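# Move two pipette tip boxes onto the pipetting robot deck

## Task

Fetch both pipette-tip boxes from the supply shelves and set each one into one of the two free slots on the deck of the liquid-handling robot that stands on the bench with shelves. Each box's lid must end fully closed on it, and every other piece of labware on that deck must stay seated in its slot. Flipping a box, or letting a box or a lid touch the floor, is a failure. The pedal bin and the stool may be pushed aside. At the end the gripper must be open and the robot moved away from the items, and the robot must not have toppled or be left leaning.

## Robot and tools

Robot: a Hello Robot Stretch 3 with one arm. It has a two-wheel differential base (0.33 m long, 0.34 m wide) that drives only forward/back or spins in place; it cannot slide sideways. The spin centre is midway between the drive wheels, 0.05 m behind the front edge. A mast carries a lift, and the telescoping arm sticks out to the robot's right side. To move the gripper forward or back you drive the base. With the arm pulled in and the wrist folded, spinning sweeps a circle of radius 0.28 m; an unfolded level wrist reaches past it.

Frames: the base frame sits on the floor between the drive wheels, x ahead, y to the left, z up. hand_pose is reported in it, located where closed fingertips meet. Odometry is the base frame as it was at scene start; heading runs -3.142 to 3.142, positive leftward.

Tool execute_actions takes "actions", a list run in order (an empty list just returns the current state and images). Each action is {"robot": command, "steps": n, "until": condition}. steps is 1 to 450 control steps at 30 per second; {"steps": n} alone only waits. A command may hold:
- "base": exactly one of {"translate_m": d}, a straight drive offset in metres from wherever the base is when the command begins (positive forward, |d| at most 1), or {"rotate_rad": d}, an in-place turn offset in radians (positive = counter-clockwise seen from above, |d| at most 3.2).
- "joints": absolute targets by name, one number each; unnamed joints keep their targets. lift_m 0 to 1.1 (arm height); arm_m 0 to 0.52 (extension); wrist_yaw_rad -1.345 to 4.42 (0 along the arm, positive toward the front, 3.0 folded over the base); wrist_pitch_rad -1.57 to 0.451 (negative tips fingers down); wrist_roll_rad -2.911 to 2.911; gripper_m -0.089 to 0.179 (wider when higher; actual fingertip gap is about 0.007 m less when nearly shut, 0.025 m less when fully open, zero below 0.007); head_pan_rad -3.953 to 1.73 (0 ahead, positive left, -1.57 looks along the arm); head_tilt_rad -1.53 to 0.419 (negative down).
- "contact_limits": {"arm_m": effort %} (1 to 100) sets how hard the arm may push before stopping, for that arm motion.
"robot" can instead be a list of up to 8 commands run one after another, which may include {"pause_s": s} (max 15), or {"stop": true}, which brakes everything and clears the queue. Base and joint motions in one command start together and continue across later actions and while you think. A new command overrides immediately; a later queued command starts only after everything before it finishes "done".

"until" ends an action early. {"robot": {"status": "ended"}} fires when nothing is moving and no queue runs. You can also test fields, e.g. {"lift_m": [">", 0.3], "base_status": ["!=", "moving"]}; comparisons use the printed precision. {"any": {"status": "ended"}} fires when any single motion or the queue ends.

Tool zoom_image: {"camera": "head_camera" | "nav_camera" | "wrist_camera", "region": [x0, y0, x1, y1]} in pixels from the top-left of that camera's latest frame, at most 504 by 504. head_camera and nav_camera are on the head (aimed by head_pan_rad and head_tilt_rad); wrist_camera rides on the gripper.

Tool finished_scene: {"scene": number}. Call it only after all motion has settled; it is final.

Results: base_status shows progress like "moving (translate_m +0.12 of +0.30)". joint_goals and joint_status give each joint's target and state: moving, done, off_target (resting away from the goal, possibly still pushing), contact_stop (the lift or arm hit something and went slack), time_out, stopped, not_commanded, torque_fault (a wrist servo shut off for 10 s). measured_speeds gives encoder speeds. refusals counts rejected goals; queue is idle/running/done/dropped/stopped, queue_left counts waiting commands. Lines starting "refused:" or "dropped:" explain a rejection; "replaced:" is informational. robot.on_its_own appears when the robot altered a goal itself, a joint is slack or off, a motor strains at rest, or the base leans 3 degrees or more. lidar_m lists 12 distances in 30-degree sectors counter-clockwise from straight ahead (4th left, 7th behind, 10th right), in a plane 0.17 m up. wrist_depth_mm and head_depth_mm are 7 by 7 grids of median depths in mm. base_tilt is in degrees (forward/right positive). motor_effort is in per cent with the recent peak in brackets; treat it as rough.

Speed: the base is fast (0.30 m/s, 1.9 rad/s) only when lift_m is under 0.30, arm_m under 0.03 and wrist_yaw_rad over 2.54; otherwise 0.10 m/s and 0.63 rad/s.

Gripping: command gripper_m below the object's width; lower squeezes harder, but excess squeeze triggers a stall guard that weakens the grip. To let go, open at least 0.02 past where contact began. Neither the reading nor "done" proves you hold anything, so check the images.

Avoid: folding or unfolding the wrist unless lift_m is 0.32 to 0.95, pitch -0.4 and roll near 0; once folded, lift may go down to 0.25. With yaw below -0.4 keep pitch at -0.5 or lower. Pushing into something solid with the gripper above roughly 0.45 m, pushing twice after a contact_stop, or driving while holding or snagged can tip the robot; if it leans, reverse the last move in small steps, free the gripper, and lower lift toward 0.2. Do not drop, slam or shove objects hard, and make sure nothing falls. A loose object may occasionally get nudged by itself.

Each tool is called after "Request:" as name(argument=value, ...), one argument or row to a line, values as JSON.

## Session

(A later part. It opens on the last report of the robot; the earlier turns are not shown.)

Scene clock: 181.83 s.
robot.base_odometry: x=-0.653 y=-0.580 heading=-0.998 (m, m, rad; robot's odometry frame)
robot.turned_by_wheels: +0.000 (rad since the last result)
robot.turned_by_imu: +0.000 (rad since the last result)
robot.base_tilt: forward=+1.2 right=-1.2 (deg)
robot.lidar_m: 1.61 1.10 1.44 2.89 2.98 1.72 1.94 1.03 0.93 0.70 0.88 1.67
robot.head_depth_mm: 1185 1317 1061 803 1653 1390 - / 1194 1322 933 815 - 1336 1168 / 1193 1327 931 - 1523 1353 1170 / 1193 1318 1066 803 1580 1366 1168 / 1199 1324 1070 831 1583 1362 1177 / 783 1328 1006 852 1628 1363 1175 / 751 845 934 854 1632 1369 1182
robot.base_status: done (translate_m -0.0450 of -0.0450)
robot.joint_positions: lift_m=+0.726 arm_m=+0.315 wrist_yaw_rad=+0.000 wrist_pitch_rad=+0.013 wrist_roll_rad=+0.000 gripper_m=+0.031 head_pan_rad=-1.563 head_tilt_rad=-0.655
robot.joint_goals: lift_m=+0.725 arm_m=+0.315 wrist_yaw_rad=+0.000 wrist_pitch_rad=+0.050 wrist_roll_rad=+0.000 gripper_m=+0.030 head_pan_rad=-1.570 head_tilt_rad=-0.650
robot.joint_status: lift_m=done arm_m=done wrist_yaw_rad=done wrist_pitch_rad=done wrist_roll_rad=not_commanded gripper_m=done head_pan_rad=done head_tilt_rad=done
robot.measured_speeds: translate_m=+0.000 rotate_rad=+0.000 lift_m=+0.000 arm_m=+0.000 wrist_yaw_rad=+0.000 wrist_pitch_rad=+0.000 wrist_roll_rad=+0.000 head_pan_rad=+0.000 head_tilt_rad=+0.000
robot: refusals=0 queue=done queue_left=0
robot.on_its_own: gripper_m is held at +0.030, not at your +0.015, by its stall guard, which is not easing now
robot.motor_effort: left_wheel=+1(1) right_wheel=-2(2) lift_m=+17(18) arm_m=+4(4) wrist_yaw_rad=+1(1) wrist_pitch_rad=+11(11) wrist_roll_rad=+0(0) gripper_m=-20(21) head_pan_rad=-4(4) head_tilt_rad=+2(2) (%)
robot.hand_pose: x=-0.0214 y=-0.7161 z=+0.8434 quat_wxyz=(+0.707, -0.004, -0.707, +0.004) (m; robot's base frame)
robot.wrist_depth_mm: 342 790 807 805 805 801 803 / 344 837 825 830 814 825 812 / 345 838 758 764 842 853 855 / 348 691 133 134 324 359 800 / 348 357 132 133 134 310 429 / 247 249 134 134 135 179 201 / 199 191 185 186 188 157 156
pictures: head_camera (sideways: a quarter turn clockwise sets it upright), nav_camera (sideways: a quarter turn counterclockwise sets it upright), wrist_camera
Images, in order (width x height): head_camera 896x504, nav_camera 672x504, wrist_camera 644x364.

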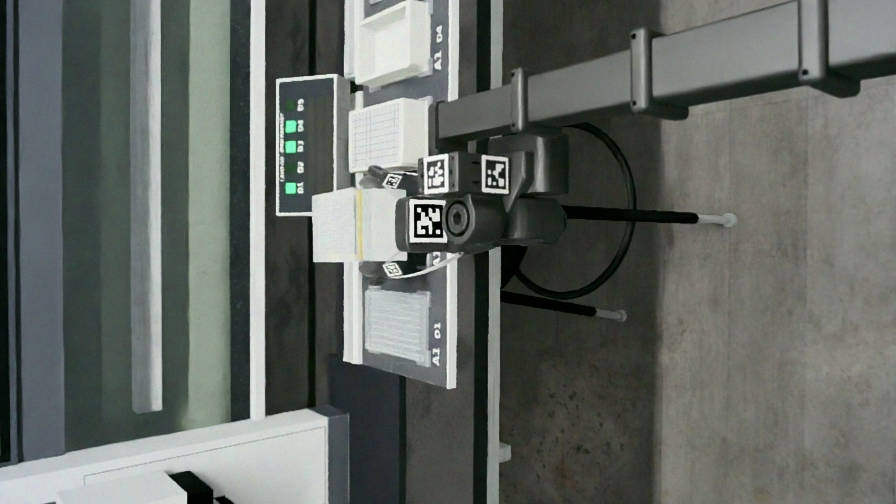

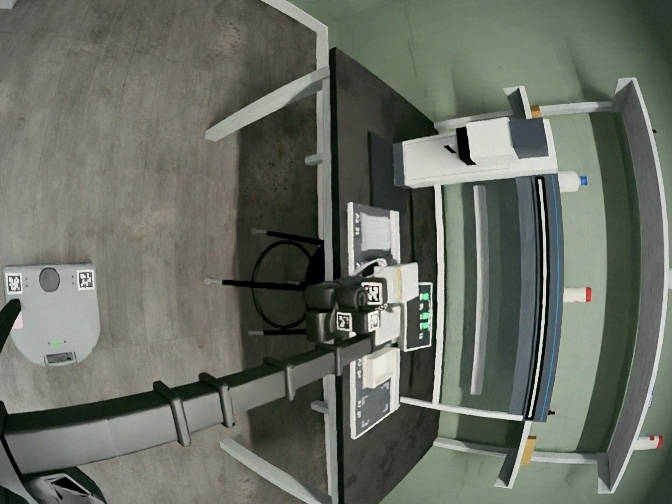

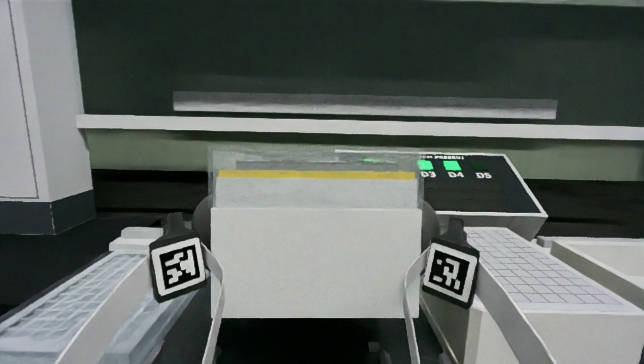

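Request:
execute_actions(
  actions=[
    {"robot":[{"base":{"translate_m":0.013},"joints":{"arm_m":0.322}},{"joints":{"lift_m":0.71}}],"steps":450,"until":{"robot":{"status":"ended"}}},
  ],
)

Request:
zoom_image(
  camera="wrist_camera",
  region=[100,200,560,364],
)

Scene clock: 189.73 s.
robot.base_odometry: x=-0.646 y=-0.591 heading=-0.998 (m, m, rad; robot's odometry frame)
robot.turned_by_wheels: +0.000 (rad since the last result)
robot.turned_by_imu: +0.000 (rad since the last result)
robot.base_tilt: forward=+1.2 right=-1.1 (deg)
robot.lidar_m: 1.60 1.09 1.42 2.89 2.99 1.73 1.95 1.04 0.93 0.70 0.87 1.66
robot.head_depth_mm: 1187 1313 1060 806 1602 1386 - / 1187 1316 932 815 - 1330 1171 / 1197 1322 942 814 1531 1330 1162 / 1199 1324 1069 802 1572 1364 1177 / 1199 1331 1077 832 1582 1356 1172 / 783 1306 967 853 1631 1365 1174 / 740 810 935 852 1631 1372 1175
robot.base_status: done (translate_m +0.0130 of +0.0130)
robot.joint_positions: lift_m=+0.711 arm_m=+0.322 wrist_yaw_rad=+0.000 wrist_pitch_rad=+0.013 wrist_roll_rad=+0.000 gripper_m=+0.031 head_pan_rad=-1.563 head_tilt_rad=-0.655
robot.joint_goals: lift_m=+0.710 arm_m=+0.322 wrist_yaw_rad=+0.000 wrist_pitch_rad=+0.050 wrist_roll_rad=+0.000 gripper_m=+0.030 head_pan_rad=-1.570 head_tilt_rad=-0.650
robot.joint_status: lift_m=done arm_m=done wrist_yaw_rad=done wrist_pitch_rad=done wrist_roll_rad=not_commanded gripper_m=done head_pan_rad=done head_tilt_rad=done
robot.measured_speeds: translate_m=+0.000 rotate_rad=+0.000 lift_m=+0.000 arm_m=+0.000 wrist_yaw_rad=+0.000 wrist_pitch_rad=+0.000 wrist_roll_rad=+0.000 head_pan_rad=+0.000 head_tilt_rad=+0.000
robot: refusals=0 queue=done queue_left=0
robot.on_its_own: gripper_m is held at +0.030, not at your +0.015, by its stall guard, which is not easing now
robot.motor_effort: left_wheel=+1(7) right_wheel=-2(4) lift_m=+17(18) arm_m=+4(5) wrist_yaw_rad=+1(1) wrist_pitch_rad=+12(11) wrist_roll_rad=-1(0) gripper_m=-21(21) head_pan_rad=-4(3) head_tilt_rad=+2(2) (%)
robot.hand_pose: x=-0.0214 y=-0.7231 z=+0.8284 quat_wxyz=(+0.707, -0.004, -0.707, +0.004) (m; robot's base frame)
robot.wrist_depth_mm: 333 781 789 795 798 803 799 / 326 823 808 820 818 815 820 / 332 837 852 841 368 764 840 / 337 622 133 134 306 321 722 / 315 315 132 133 134 216 261 / 220 219 134 134 135 157 149 / 177 168 164 165 170 160 149
pictures: head_camera (sideways: a quarter turn clockwise sets it upright), nav_camera (sideways: a quarter turn counterclockwise sets it upright), wrist_camera
Images, in order (width x height): head_camera 896x504, nav_camera 672x504, wrist_camera 644x364.

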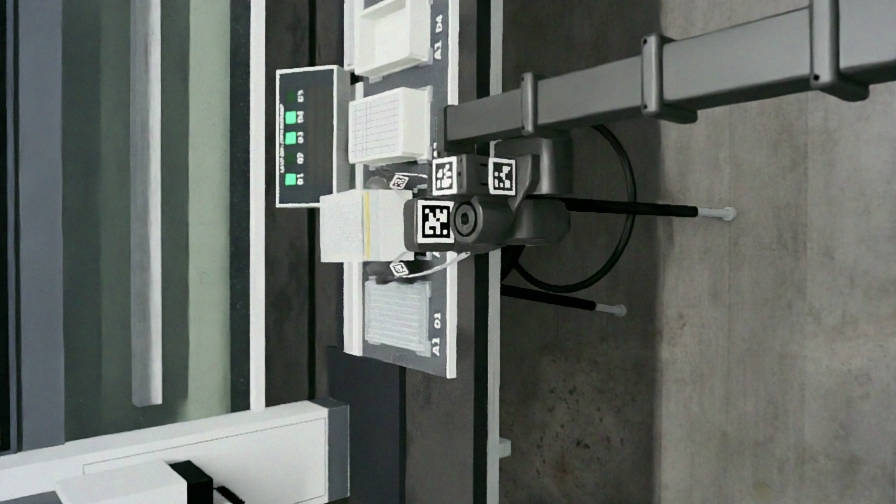

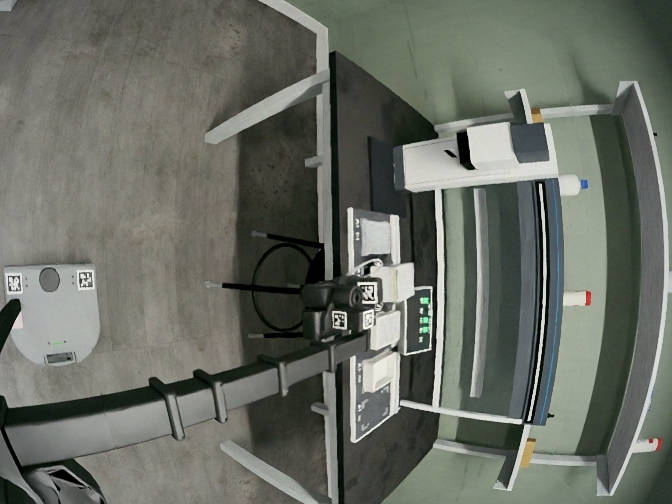

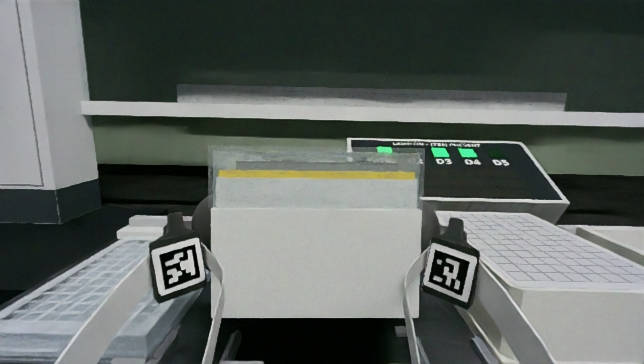

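Region (100, 200, 560, 364) of wrist_camera's 644x364 image, scaled by 1.096; it fills the top 180 rows of this view, and the rest is white.

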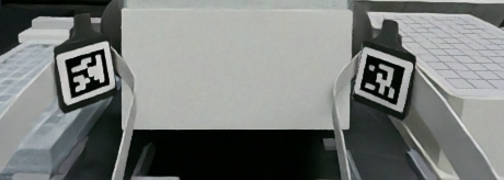

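Request:
execute_actions(
  actions=[
    {"robot":[{"joints":{"lift_m":0.699,"arm_m":0.326}},{"joints":{"arm_m":0.331}}],"steps":450,"until":{"robot":{"status":"ended"}}},
  ],
)

Scene clock: 199.87 s.
robot.base_odometry: x=-0.646 y=-0.591 heading=-0.998 (m, m, rad; robot's odometry frame)
robot.turned_by_wheels: +0.000 (rad since the last result)
robot.turned_by_imu: +0.000 (rad since the last result)
robot.base_tilt: forward=+1.2 right=-1.2 (deg)
robot.lidar_m: 1.60 1.09 1.42 2.89 2.99 1.73 1.94 1.04 0.93 0.70 0.87 1.66
robot.head_depth_mm: 1185 1315 1061 807 1611 1372 - / 1190 1319 931 813 - 1335 1170 / 1194 1320 941 819 1537 1330 1167 / 1198 1331 1066 800 1576 1364 1176 / 1197 1326 1072 832 1582 1358 1172 / 784 1302 967 853 1623 1364 1177 / 739 810 935 851 1630 1378 1174
robot.base_status: done (translate_m +0.0130 of +0.0130)
robot.joint_positions: lift_m=+0.700 arm_m=+0.331 wrist_yaw_rad=+0.000 wrist_pitch_rad=+0.013 wrist_roll_rad=+0.000 gripper_m=+0.031 head_pan_rad=-1.563 head_tilt_rad=-0.655
robot.joint_goals: lift_m=+0.699 arm_m=+0.331 wrist_yaw_rad=+0.000 wrist_pitch_rad=+0.050 wrist_roll_rad=+0.000 gripper_m=+0.030 head_pan_rad=-1.570 head_tilt_rad=-0.650
robot.joint_status: lift_m=done arm_m=done wrist_yaw_rad=done wrist_pitch_rad=done wrist_roll_rad=not_commanded gripper_m=done head_pan_rad=done head_tilt_rad=done
robot.measured_speeds: translate_m=+0.000 rotate_rad=+0.000 lift_m=+0.000 arm_m=+0.000 wrist_yaw_rad=+0.000 wrist_pitch_rad=+0.000 wrist_roll_rad=+0.000 head_pan_rad=+0.000 head_tilt_rad=+0.000
robot: refusals=0 queue=done queue_left=0
robot.on_its_own: gripper_m is held at +0.030, not at your +0.015, by its stall guard, which is not easing now
robot.motor_effort: left_wheel=+1(1) right_wheel=-2(2) lift_m=+17(18) arm_m=+4(5) wrist_yaw_rad=+0(0) wrist_pitch_rad=+11(11) wrist_roll_rad=+0(0) gripper_m=-21(20) head_pan_rad=-4(4) head_tilt_rad=+3(2) (%)
robot.hand_pose: x=-0.0214 y=-0.7321 z=+0.8177 quat_wxyz=(+0.707, -0.004, -0.707, +0.004) (m; robot's base frame)
robot.wrist_depth_mm: 332 778 796 782 785 785 779 / 333 799 804 801 806 806 802 / 328 833 822 834 355 355 822 / 332 561 133 134 269 299 659 / 284 288 132 133 134 184 187 / 198 200 134 134 135 141 136 / 160 150 148 150 151 150 138
pictures: head_camera (sideways: a quarter turn clockwise sets it upright), nav_camera (sideways: a quarter turn counterclockwise sets it upright), wrist_camera
Images, in order (width x height): head_camera 896x504, nav_camera 672x504, wrist_camera 644x364.

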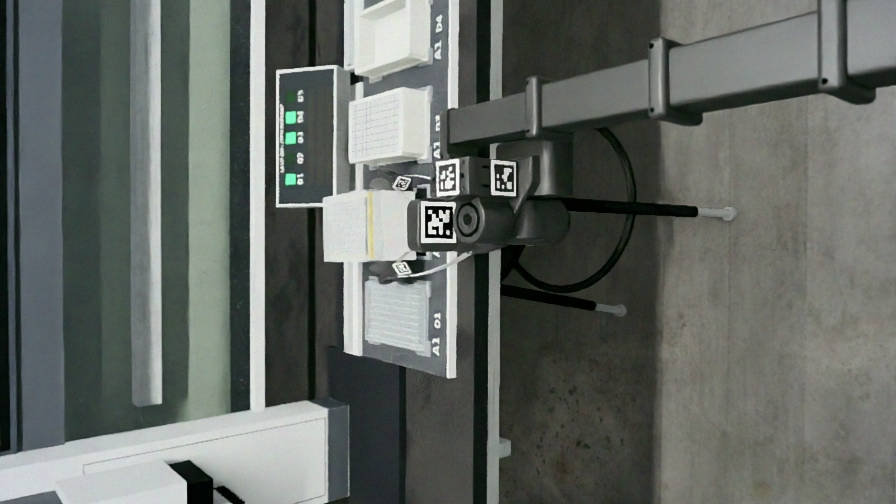

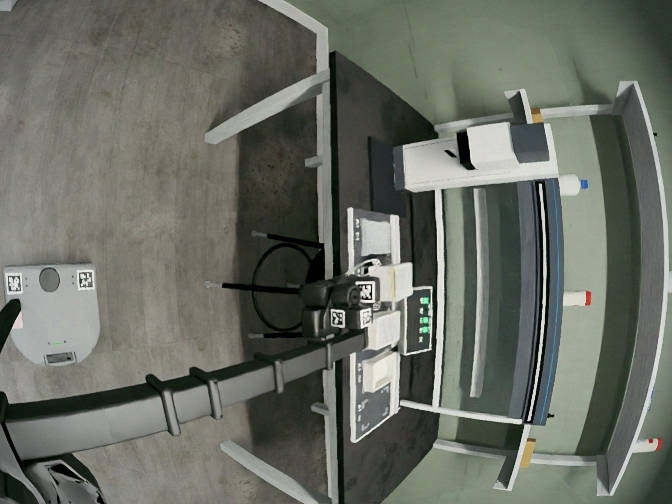

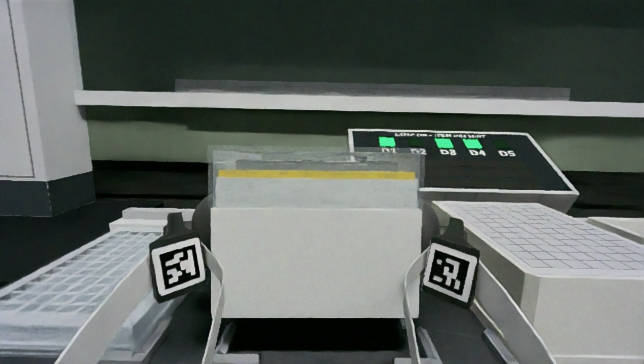

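Request:
execute_actions(
  actions=[
    {"robot":[{"joints":{"lift_m":0.689}},{"joints":{"gripper_m":0.09}},{"joints":{"gripper_m":0.117}}],"steps":450,"until":{"robot":{"status":"ended"}}},
  ],
)

Scene clock: 205.93 s.
robot.base_odometry: x=-0.646 y=-0.591 heading=-0.998 (m, m, rad; robot's odometry frame)
robot.turned_by_wheels: +0.000 (rad since the last result)
robot.turned_by_imu: +0.000 (rad since the last result)
robot.base_tilt: forward=+1.2 right=-1.2 (deg)
robot.lidar_m: 1.60 1.09 1.42 2.88 2.98 1.73 1.94 1.04 0.93 0.70 0.87 1.66
robot.head_depth_mm: 1194 1318 1060 805 1617 1365 - / 1193 1322 929 815 - 1321 1168 / 1197 1319 939 819 1513 1330 1174 / 1192 1323 1068 804 1558 1363 1169 / 1197 1321 1075 831 1578 1356 1174 / 785 1300 967 851 1628 1367 1175 / 738 812 939 854 1620 1367 1178
robot.base_status: done (translate_m +0.0130 of +0.0130)
robot.joint_positions: lift_m=+0.690 arm_m=+0.331 wrist_yaw_rad=+0.000 wrist_pitch_rad=+0.027 wrist_roll_rad=+0.000 gripper_m=+0.117 head_pan_rad=-1.563 head_tilt_rad=-0.655
robot.joint_goals: lift_m=+0.689 arm_m=+0.331 wrist_yaw_rad=+0.000 wrist_pitch_rad=+0.050 wrist_roll_rad=+0.000 gripper_m=+0.117 head_pan_rad=-1.570 head_tilt_rad=-0.650
robot.joint_status: lift_m=done arm_m=done wrist_yaw_rad=done wrist_pitch_rad=done wrist_roll_rad=not_commanded gripper_m=done head_pan_rad=done head_tilt_rad=done
robot.measured_speeds: translate_m=+0.000 rotate_rad=+0.000 lift_m=+0.000 arm_m=+0.000 wrist_yaw_rad=+0.000 wrist_pitch_rad=+0.000 wrist_roll_rad=+0.000 head_pan_rad=+0.000 head_tilt_rad=+0.000
robot: refusals=0 queue=done queue_left=0
robot.motor_effort: left_wheel=+1(1) right_wheel=-2(2) lift_m=+16(16) arm_m=+3(4) wrist_yaw_rad=+1(1) wrist_pitch_rad=+7(12) wrist_roll_rad=+0(0) gripper_m=-1(80) head_pan_rad=-4(4) head_tilt_rad=+2(3) (%)
robot.hand_pose: x=-0.0214 y=-0.7324 z=+0.8112 quat_wxyz=(+0.707, -0.009, -0.707, +0.009) (m; robot's base frame)
robot.wrist_depth_mm: 334 788 790 795 794 795 801 / 335 799 809 812 802 798 819 / 328 829 827 830 359 356 830 / 332 570 492 148 291 293 664 / 271 282 130 131 132 166 168 / 187 177 134 134 136 135 134 / - 141 137 139 140 142 137
pictures: head_camera (sideways: a quarter turn clockwise sets it upright), nav_camera (sideways: a quarter turn counterclockwise sets it upright), wrist_camera
Images, in order (width x height): head_camera 896x504, nav_camera 672x504, wrist_camera 644x364.

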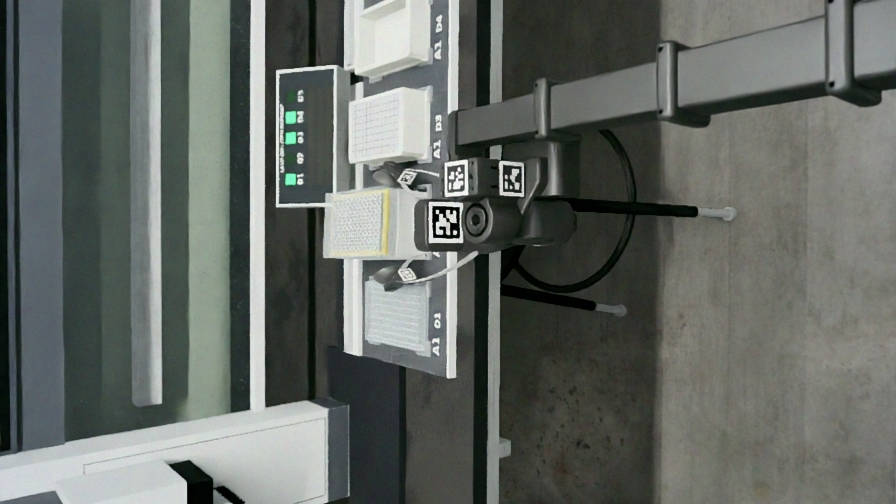

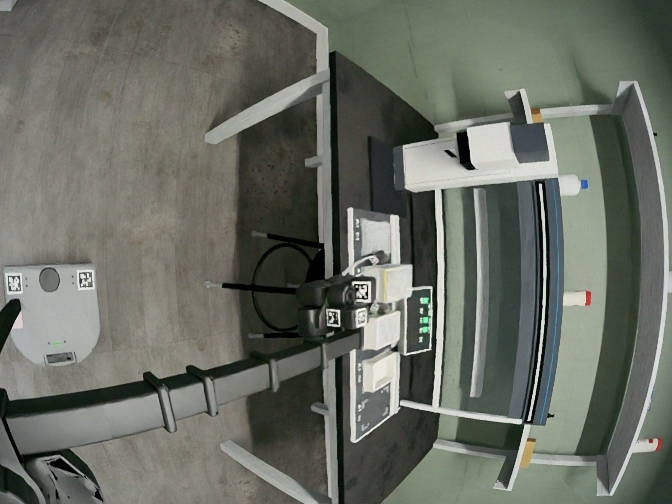

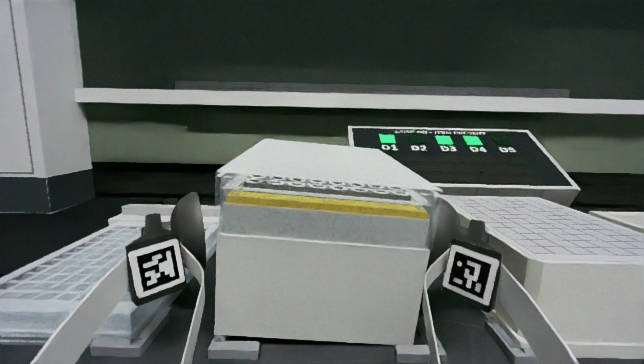

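Request:
execute_actions(
  actions=[
    {"robot":[{"joints":{"arm_m":0.2}},{"joints":{"wrist_yaw_rad":-0.35},"base":{"translate_m":0.15}}],"steps":450,"until":{"robot":{"status":"ended"}}},
  ],
)

Request:
zoom_image(
  camera="head_camera",
  region=[290,20,490,220],
)

Scene clock: 215.27 s.
robot.base_odometry: x=-0.564 y=-0.717 heading=-0.998 (m, m, rad; robot's odometry frame)
robot.turned_by_wheels: +0.000 (rad since the last result)
robot.turned_by_imu: -0.001 (rad since the last result)
robot.base_tilt: forward=+1.1 right=-1.2 (deg)
robot.lidar_m: 1.45 0.96 1.20 2.90 2.99 1.87 1.94 1.17 0.73 0.93 0.78 1.50
robot.head_depth_mm: 1192 1317 927 813 1534 1383 - / 1194 1320 941 800 1571 1298 1151 / 1192 1318 1067 827 - 1285 1173 / 1199 1324 1073 831 1620 1331 1171 / 764 864 955 851 1624 1366 1176 / 663 741 955 852 1626 1361 1172 / 1159 1324 1082 854 1634 1279 1176
robot.base_status: done (translate_m +0.1500 of +0.1500)
robot.joint_positions: lift_m=+0.690 arm_m=+0.200 wrist_yaw_rad=-0.348 wrist_pitch_rad=+0.028 wrist_roll_rad=+0.000 gripper_m=+0.117 head_pan_rad=-1.563 head_tilt_rad=-0.655
robot.joint_goals: lift_m=+0.689 arm_m=+0.200 wrist_yaw_rad=-0.350 wrist_pitch_rad=+0.050 wrist_roll_rad=+0.000 gripper_m=+0.117 head_pan_rad=-1.570 head_tilt_rad=-0.650
robot.joint_status: lift_m=done arm_m=done wrist_yaw_rad=done wrist_pitch_rad=done wrist_roll_rad=not_commanded gripper_m=done head_pan_rad=done head_tilt_rad=done
robot.measured_speeds: translate_m=+0.000 rotate_rad=+0.000 lift_m=+0.000 arm_m=+0.000 wrist_yaw_rad=+0.000 wrist_pitch_rad=+0.000 wrist_roll_rad=+0.000 head_pan_rad=+0.000 head_tilt_rad=+0.000
robot: refusals=0 queue=done queue_left=0
robot.motor_effort: left_wheel=+1(8) right_wheel=-2(3) lift_m=+15(15) arm_m=-4(3) wrist_yaw_rad=-1(3) wrist_pitch_rad=+7(7) wrist_roll_rad=+0(0) gripper_m=-1(1) head_pan_rad=-4(4) head_tilt_rad=+2(3) (%)
robot.hand_pose: x=-0.1091 y=-0.5867 z=+0.8114 quat_wxyz=(+0.698, -0.132, -0.694, -0.113) (m; robot's base frame)
robot.wrist_depth_mm: 376 839 891 955 - 988 - / 375 818 903 - - - - / 376 856 925 522 - - - / 374 567 580 289 355 409 681 / 282 296 281 282 293 328 342 / 213 201 217 226 244 292 401 / - 183 209 272 467 - -
pictures: head_camera (sideways: a quarter turn clockwise sets it upright), nav_camera (sideways: a quarter turn counterclockwise sets it upright), wrist_camera
Images, in order (width x height): head_camera 896x504, nav_camera 672x504, wrist_camera 644x364.

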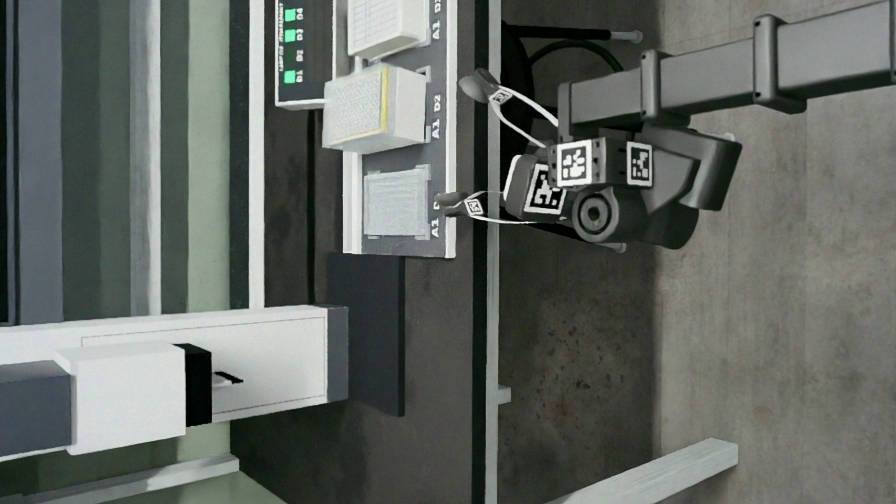

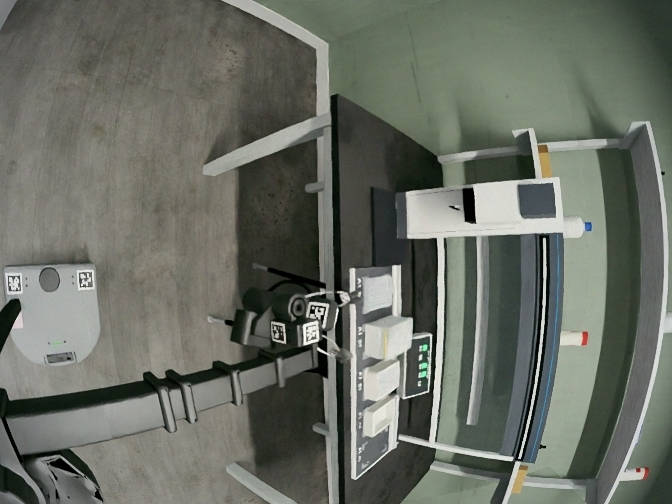

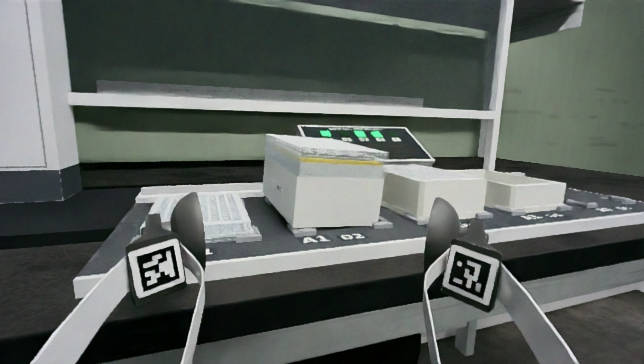

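Region (290, 20, 490, 220) of head_camera's 896x504 image, scaled by 2.520, with more detail than that image has.

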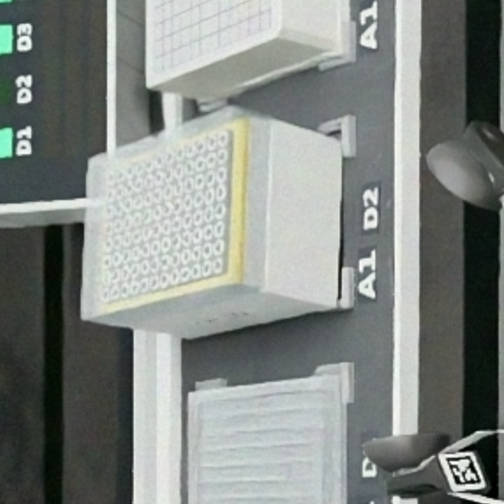

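Request:
execute_actions(
  actions=[
    {"robot":[{"joints":{"lift_m":0.765,"gripper_m":0.0,"wrist_yaw_rad":-0.2}},{"joints":{"wrist_pitch_rad":-0.2}},{"joints":{"arm_m":0.385}},{"base":{"translate_m":-0.02}}],"steps":450,"until":{"robot":{"status":"ended"}}},
  ],
)

Scene clock: 228.67 s.
robot.base_odometry: x=-0.575 y=-0.701 heading=-0.998 (m, m, rad; robot's odometry frame)
robot.turned_by_wheels: +0.000 (rad since the last result)
robot.turned_by_imu: +0.000 (rad since the last result)
robot.base_tilt: forward=+1.2 right=-1.2 (deg)
robot.lidar_m: 1.47 0.98 1.23 2.89 2.99 1.86 1.94 1.15 0.72 0.72 0.79 1.52
robot.head_depth_mm: 1187 1316 926 808 1653 - - / 1190 1318 943 - 1154 1327 1171 / 1196 1315 1116 - 1570 1355 1167 / 1194 1328 1068 848 1571 1364 1171 / 774 1209 966 850 1630 1352 1177 / 674 739 948 851 1623 1360 1173 / 686 1309 1080 853 1630 1302 1174
robot.base_status: done (translate_m -0.0200 of -0.0200)
robot.joint_positions: lift_m=+0.764 arm_m=+0.385 wrist_yaw_rad=-0.200 wrist_pitch_rad=-0.215 wrist_roll_rad=+0.000 gripper_m=+0.000 head_pan_rad=-1.563 head_tilt_rad=-0.655
robot.joint_goals: lift_m=+0.765 arm_m=+0.385 wrist_yaw_rad=-0.200 wrist_pitch_rad=-0.200 wrist_roll_rad=+0.000 gripper_m=+0.000 head_pan_rad=-1.570 head_tilt_rad=-0.650
robot.joint_status: lift_m=done arm_m=done wrist_yaw_rad=done wrist_pitch_rad=done wrist_roll_rad=not_commanded gripper_m=done head_pan_rad=done head_tilt_rad=done
robot.measured_speeds: translate_m=+0.000 rotate_rad=+0.000 lift_m=+0.000 arm_m=+0.000 wrist_yaw_rad=+0.000 wrist_pitch_rad=+0.000 wrist_roll_rad=+0.000 head_pan_rad=+0.000 head_tilt_rad=+0.000
robot: refusals=0 queue=done queue_left=0
robot.motor_effort: left_wheel=+1(5) right_wheel=-2(7) lift_m=+44(47) arm_m=+4(3) wrist_yaw_rad=+1(4) wrist_pitch_rad=+4(8) wrist_roll_rad=+0(1) gripper_m=-3(81) head_pan_rad=-4(4) head_tilt_rad=+2(2) (%)
robot.hand_pose: x=-0.0703 y=-0.7699 z=+0.8249 quat_wxyz=(+0.692, +0.005, -0.707, -0.146) (m; robot's base frame)
robot.wrist_depth_mm: 628 651 635 682 737 776 867 / 261 702 718 765 797 837 882 / 270 570 579 597 318 313 522 / 266 373 379 384 185 203 301 / 254 255 256 - 154 139 175 / 203 203 202 198 141 115 122 / 169 170 170 172 164 115 128
pictures: head_camera (sideways: a quarter turn clockwise sets it upright), nav_camera (sideways: a quarter turn counterclockwise sets it upright), wrist_camera
Images, in order (width x height): head_camera 896x504, nav_camera 672x504, wrist_camera 644x364.

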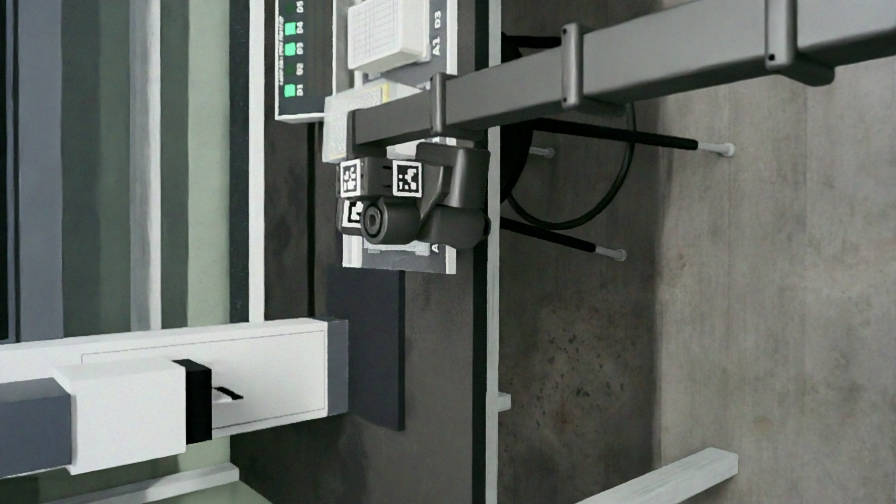

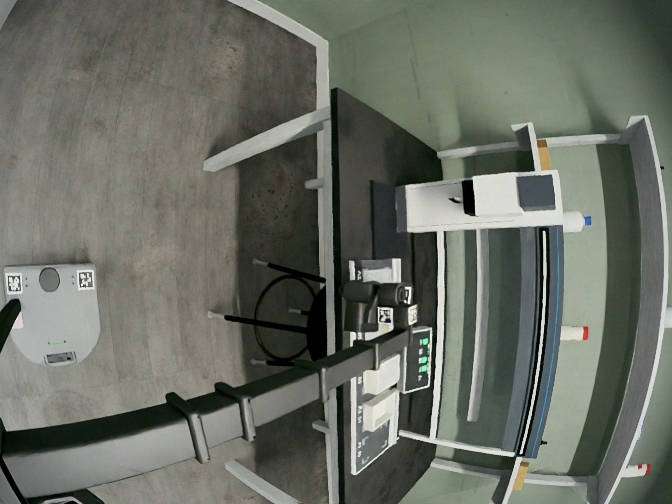

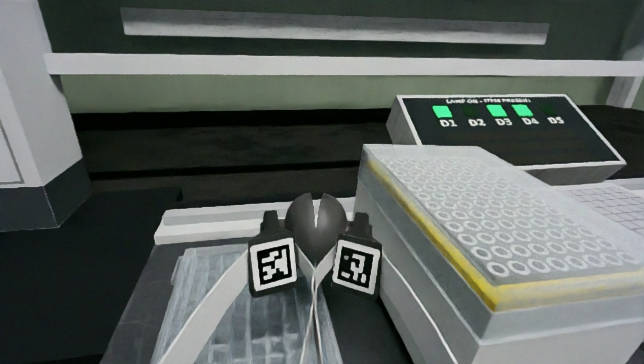

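Request:
execute_actions(
  actions=[
    {"robot":[{"joints":{"arm_m":0.405,"lift_m":0.758}},{"joints":{"wrist_yaw_rad":-0.25}}],"steps":450,"until":{"robot":{"status":"ended"}}},
    {"steps":10},
  ],
)

Scene clock: 233.77 s.
robot.base_odometry: x=-0.575 y=-0.701 heading=-0.998 (m, m, rad; robot's odometry frame)
robot.turned_by_wheels: +0.000 (rad since the last result)
robot.turned_by_imu: +0.000 (rad since the last result)
robot.base_tilt: forward=+1.2 right=-1.2 (deg)
robot.lidar_m: 1.47 0.98 1.23 2.89 3.00 1.85 1.94 1.15 0.72 0.72 0.79 1.52
robot.head_depth_mm: 1193 1318 926 812 1659 - - / 1195 1319 943 - 1174 1324 1167 / 1192 1320 1115 797 1569 1368 1167 / 1200 1326 1076 829 1574 1358 1172 / 771 1217 964 851 1617 1356 1174 / 673 743 955 853 1633 1374 1172 / 687 1309 1080 852 1634 1309 1172
robot.base_status: done (translate_m -0.0200 of -0.0200)
robot.joint_positions: lift_m=+0.759 arm_m=+0.405 wrist_yaw_rad=-0.247 wrist_pitch_rad=-0.215 wrist_roll_rad=+0.000 gripper_m=+0.000 head_pan_rad=-1.563 head_tilt_rad=-0.655
robot.joint_goals: lift_m=+0.758 arm_m=+0.405 wrist_yaw_rad=-0.250 wrist_pitch_rad=-0.200 wrist_roll_rad=+0.000 gripper_m=+0.000 head_pan_rad=-1.570 head_tilt_rad=-0.650
robot.joint_status: lift_m=done arm_m=done wrist_yaw_rad=done wrist_pitch_rad=done wrist_roll_rad=not_commanded gripper_m=done head_pan_rad=done head_tilt_rad=done
robot.measured_speeds: translate_m=+0.000 rotate_rad=+0.000 lift_m=+0.000 arm_m=+0.000 wrist_yaw_rad=+0.000 wrist_pitch_rad=+0.000 wrist_roll_rad=+0.000 head_pan_rad=+0.000 head_tilt_rad=+0.000
robot: refusals=0 queue=done queue_left=0
robot.motor_effort: left_wheel=+1(1) right_wheel=-3(3) lift_m=+15(44) arm_m=+3(4) wrist_yaw_rad=-3(4) wrist_pitch_rad=+4(5) wrist_roll_rad=+0(0) gripper_m=-4(3) head_pan_rad=-4(4) head_tilt_rad=+2(2) (%)
robot.hand_pose: x=-0.0814 y=-0.7874 z=+0.8192 quat_wxyz=(+0.689, -0.011, -0.707, -0.162) (m; robot's base frame)
robot.wrist_depth_mm: 600 577 663 672 717 806 864 / 640 671 707 756 312 332 887 / 534 544 559 575 293 300 504 / 332 357 365 371 169 188 286 / 245 234 238 - 137 128 142 / 194 195 194 191 124 104 107 / 162 162 164 165 144 95 101
pictures: head_camera (sideways: a quarter turn clockwise sets it upright), nav_camera (sideways: a quarter turn counterclockwise sets it upright), wrist_camera
Images, in order (width x height): head_camera 896x504, nav_camera 672x504, wrist_camera 644x364.

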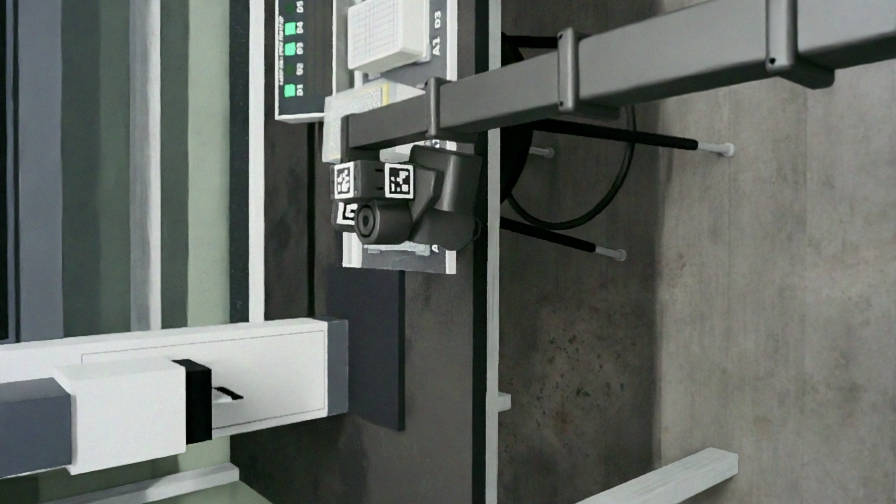

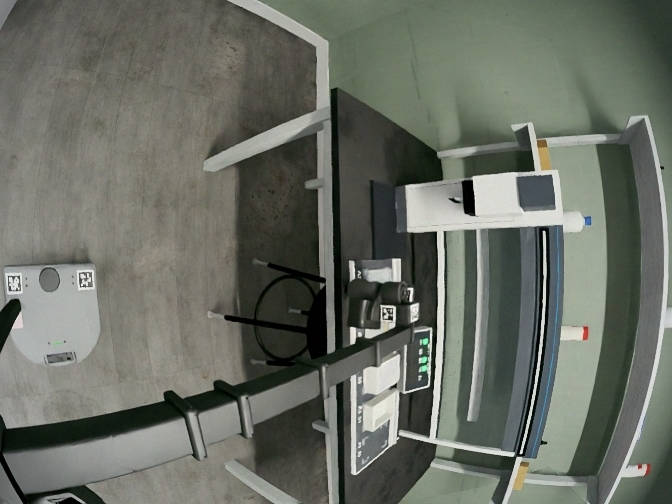

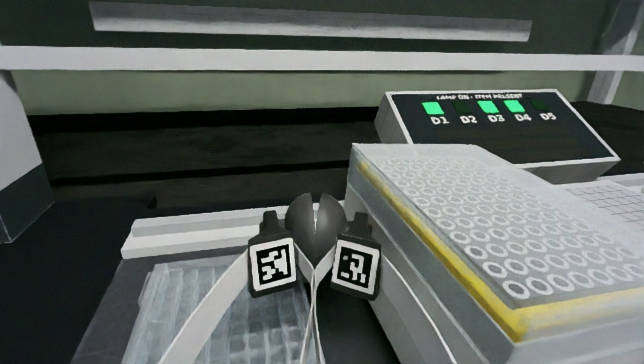

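Request:
execute_actions(
  actions=[
    {"robot":[{"joints":{"wrist_yaw_rad":-0.285}},{"joints":{"arm_m":0.395}},{"joints":{"wrist_yaw_rad":-0.2}},{"joints":{"arm_m":0.2}}],"steps":450,"until":{"robot":{"status":"ended"}}},
  ],
)

Scene clock: 241.13 s.
robot.base_odometry: x=-0.575 y=-0.701 heading=-0.998 (m, m, rad; robot's odometry frame)
robot.turned_by_wheels: +0.000 (rad since the last result)
robot.turned_by_imu: +0.000 (rad since the last result)
robot.base_tilt: forward=+1.2 right=-1.2 (deg)
robot.lidar_m: 1.47 0.98 1.23 2.90 3.00 1.86 1.94 1.15 0.72 0.72 0.79 1.52
robot.head_depth_mm: 1189 1314 927 808 1659 - - / 1192 1316 939 796 - 1327 1171 / 1193 1318 1065 825 - 1333 1173 / 1194 1320 1068 829 1621 1367 1177 / 775 1213 963 849 1623 1374 1174 / 672 740 950 850 1629 1365 1166 / 686 1308 1075 853 1616 1302 1183
robot.base_status: done (translate_m -0.0200 of -0.0200)
robot.joint_positions: lift_m=+0.759 arm_m=+0.200 wrist_yaw_rad=-0.200 wrist_pitch_rad=-0.215 wrist_roll_rad=+0.000 gripper_m=+0.000 head_pan_rad=-1.563 head_tilt_rad=-0.655
robot.joint_goals: lift_m=+0.758 arm_m=+0.200 wrist_yaw_rad=-0.200 wrist_pitch_rad=-0.200 wrist_roll_rad=+0.000 gripper_m=+0.000 head_pan_rad=-1.570 head_tilt_rad=-0.650
robot.joint_status: lift_m=done arm_m=done wrist_yaw_rad=done wrist_pitch_rad=done wrist_roll_rad=not_commanded gripper_m=done head_pan_rad=done head_tilt_rad=done
robot.measured_speeds: translate_m=+0.000 rotate_rad=+0.000 lift_m=+0.000 arm_m=+0.000 wrist_yaw_rad=+0.000 wrist_pitch_rad=+0.000 wrist_roll_rad=+0.000 head_pan_rad=+0.000 head_tilt_rad=+0.000
robot: refusals=0 queue=done queue_left=0
robot.motor_effort: left_wheel=+2(3) right_wheel=-2(3) lift_m=+15(15) arm_m=-4(4) wrist_yaw_rad=+1(6) wrist_pitch_rad=+5(5) wrist_roll_rad=+0(0) gripper_m=-3(2) head_pan_rad=-4(4) head_tilt_rad=+2(2) (%)
robot.hand_pose: x=-0.0703 y=-0.5856 z=+0.8191 quat_wxyz=(+0.692, +0.006, -0.707, -0.146) (m; robot's base frame)
robot.wrist_depth_mm: 356 750 796 847 901 - - / 377 802 891 929 496 - - / 394 424 567 358 328 439 560 / 328 333 338 317 301 314 339 / 266 260 249 - 269 279 285 / 212 214 224 241 253 330 - / 253 269 - 475 493 - -
pictures: head_camera (sideways: a quarter turn clockwise sets it upright), nav_camera (sideways: a quarter turn counterclockwise sets it upright), wrist_camera
Images, in order (width x height): head_camera 896x504, nav_camera 672x504, wrist_camera 644x364.

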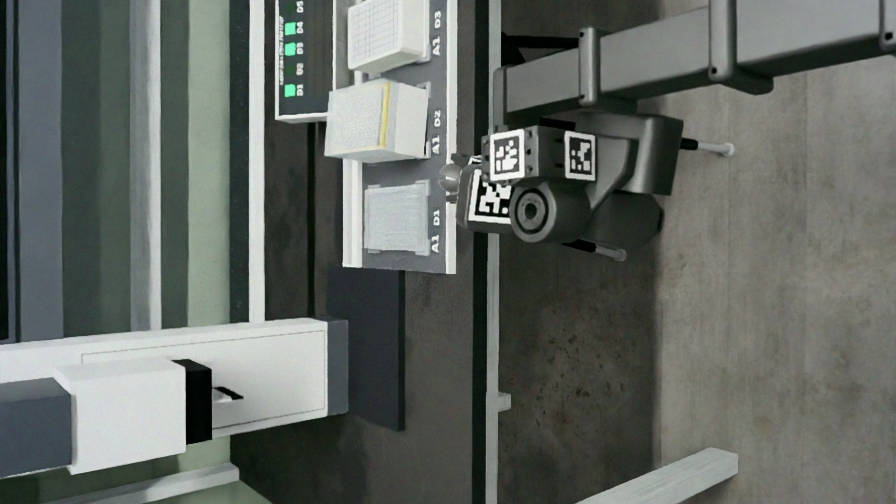

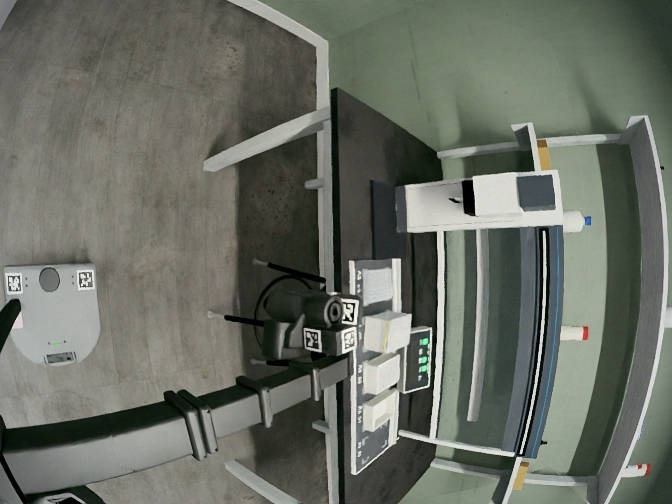

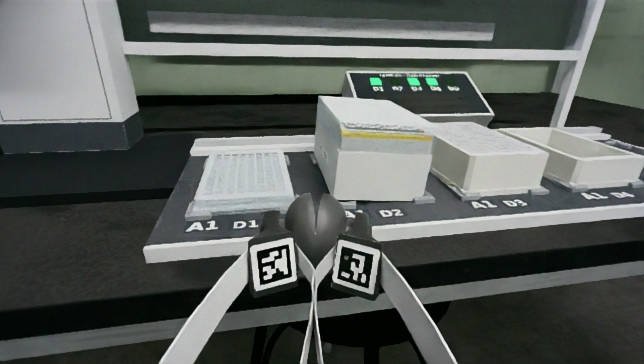

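Request:
zoom_image(
  camera="head_camera",
  region=[310,50,460,200],
)

Region (310, 50, 460, 200) of head_camera's 896x504 image, scaled by 3.360, with more detail than that image has.

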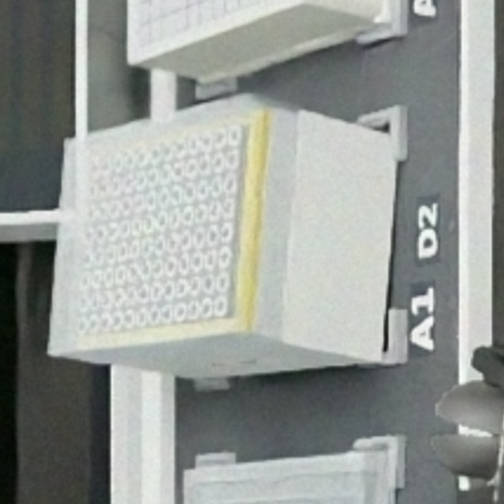

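The back of the box is now in line; the front still needs a push to the right.

Request:
execute_actions(
  actions=[
    {"robot":[{"joints":{"arm_m":0.36}},{"joints":{"wrist_yaw_rad":-0.29}},{"pause_s":0.3},{"joints":{"wrist_yaw_rad":-0.2}},{"joints":{"arm_m":0.18}}],"steps":450,"until":{"robot":{"status":"ended"}}},
  ],
)

Request:
zoom_image(
  camera="head_camera",
  region=[310,50,460,200],
)

Scene clock: 256.70 s.
robot.base_odometry: x=-0.575 y=-0.701 heading=-0.998 (m, m, rad; robot's odometry frame)
robot.turned_by_wheels: +0.000 (rad since the last result)
robot.turned_by_imu: +0.000 (rad since the last result)
robot.base_tilt: forward=+1.2 right=-1.2 (deg)
robot.lidar_m: 1.47 0.98 1.23 2.89 2.99 1.86 1.94 1.15 0.72 0.72 0.79 1.52
robot.head_depth_mm: 1192 1312 926 811 1663 - - / 1194 1317 939 799 - 1322 1166 / 1188 1318 1066 826 - 1298 1170 / 1201 1319 1070 830 1622 1345 1172 / 772 1217 965 849 1626 1363 1179 / 673 743 948 854 1622 1355 1173 / 686 1311 1082 853 1624 1305 1178
robot.base_status: done (translate_m -0.0200 of -0.0200)
robot.joint_positions: lift_m=+0.759 arm_m=+0.180 wrist_yaw_rad=-0.200 wrist_pitch_rad=-0.215 wrist_roll_rad=+0.000 gripper_m=+0.000 head_pan_rad=-1.563 head_tilt_rad=-0.655
robot.joint_goals: lift_m=+0.758 arm_m=+0.180 wrist_yaw_rad=-0.200 wrist_pitch_rad=-0.200 wrist_roll_rad=+0.000 gripper_m=+0.000 head_pan_rad=-1.570 head_tilt_rad=-0.650
robot.joint_status: lift_m=done arm_m=done wrist_yaw_rad=done wrist_pitch_rad=done wrist_roll_rad=not_commanded gripper_m=done head_pan_rad=done head_tilt_rad=done
robot.measured_speeds: translate_m=+0.000 rotate_rad=+0.000 lift_m=+0.000 arm_m=+0.000 wrist_yaw_rad=+0.000 wrist_pitch_rad=+0.000 wrist_roll_rad=+0.000 head_pan_rad=+0.000 head_tilt_rad=+0.000
robot: refusals=0 queue=done queue_left=0
robot.motor_effort: left_wheel=+1(6) right_wheel=-2(8) lift_m=+16(15) arm_m=-3(4) wrist_yaw_rad=+1(12) wrist_pitch_rad=+5(5) wrist_roll_rad=+0(0) gripper_m=-3(4) head_pan_rad=-4(4) head_tilt_rad=+2(2) (%)
robot.hand_pose: x=-0.0703 y=-0.5656 z=+0.8191 quat_wxyz=(+0.692, +0.006, -0.707, -0.146) (m; robot's base frame)
robot.wrist_depth_mm: 372 765 801 867 925 - - / 394 816 889 958 512 - - / 416 431 564 358 351 459 612 / 329 338 336 320 318 335 355 / 265 262 263 - 277 285 304 / 220 230 238 323 340 - - / 968 - - - - - -
pictures: head_camera (sideways: a quarter turn clockwise sets it upright), nav_camera (sideways: a quarter turn counterclockwise sets it upright), wrist_camera
Images, in order (width x height): head_camera 896x504, nav_camera 672x504, wrist_camera 644x364.

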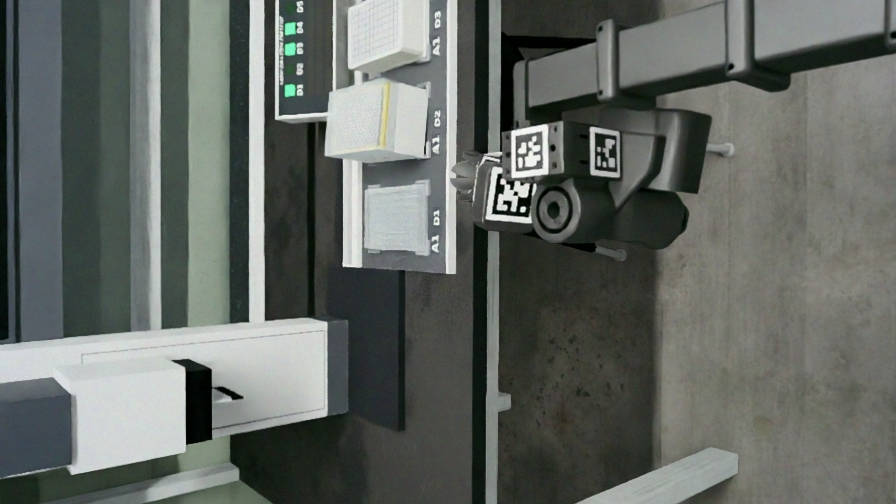

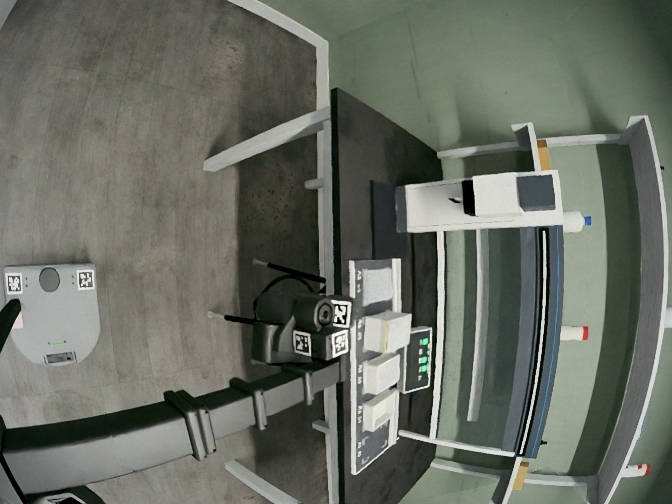

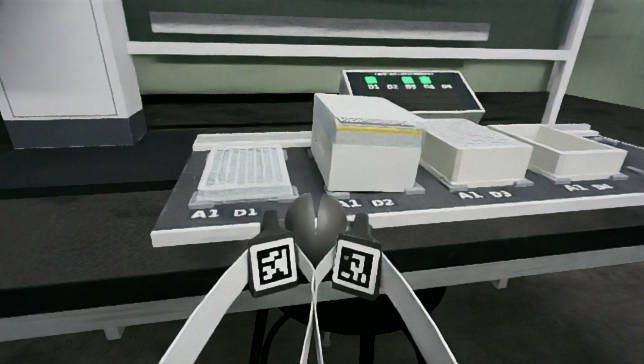

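Region (310, 50, 460, 200) of head_camera's 896x504 image, scaled by 3.360, with more detail than that image has.

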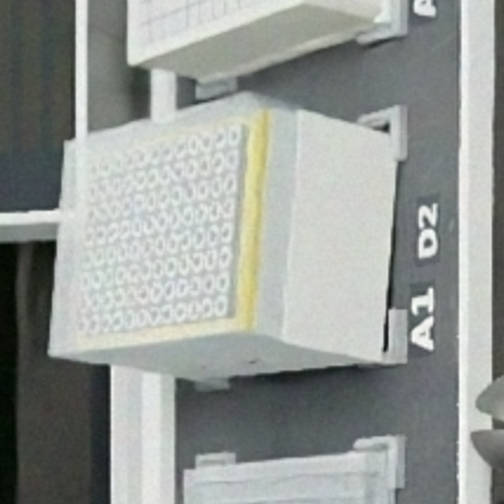

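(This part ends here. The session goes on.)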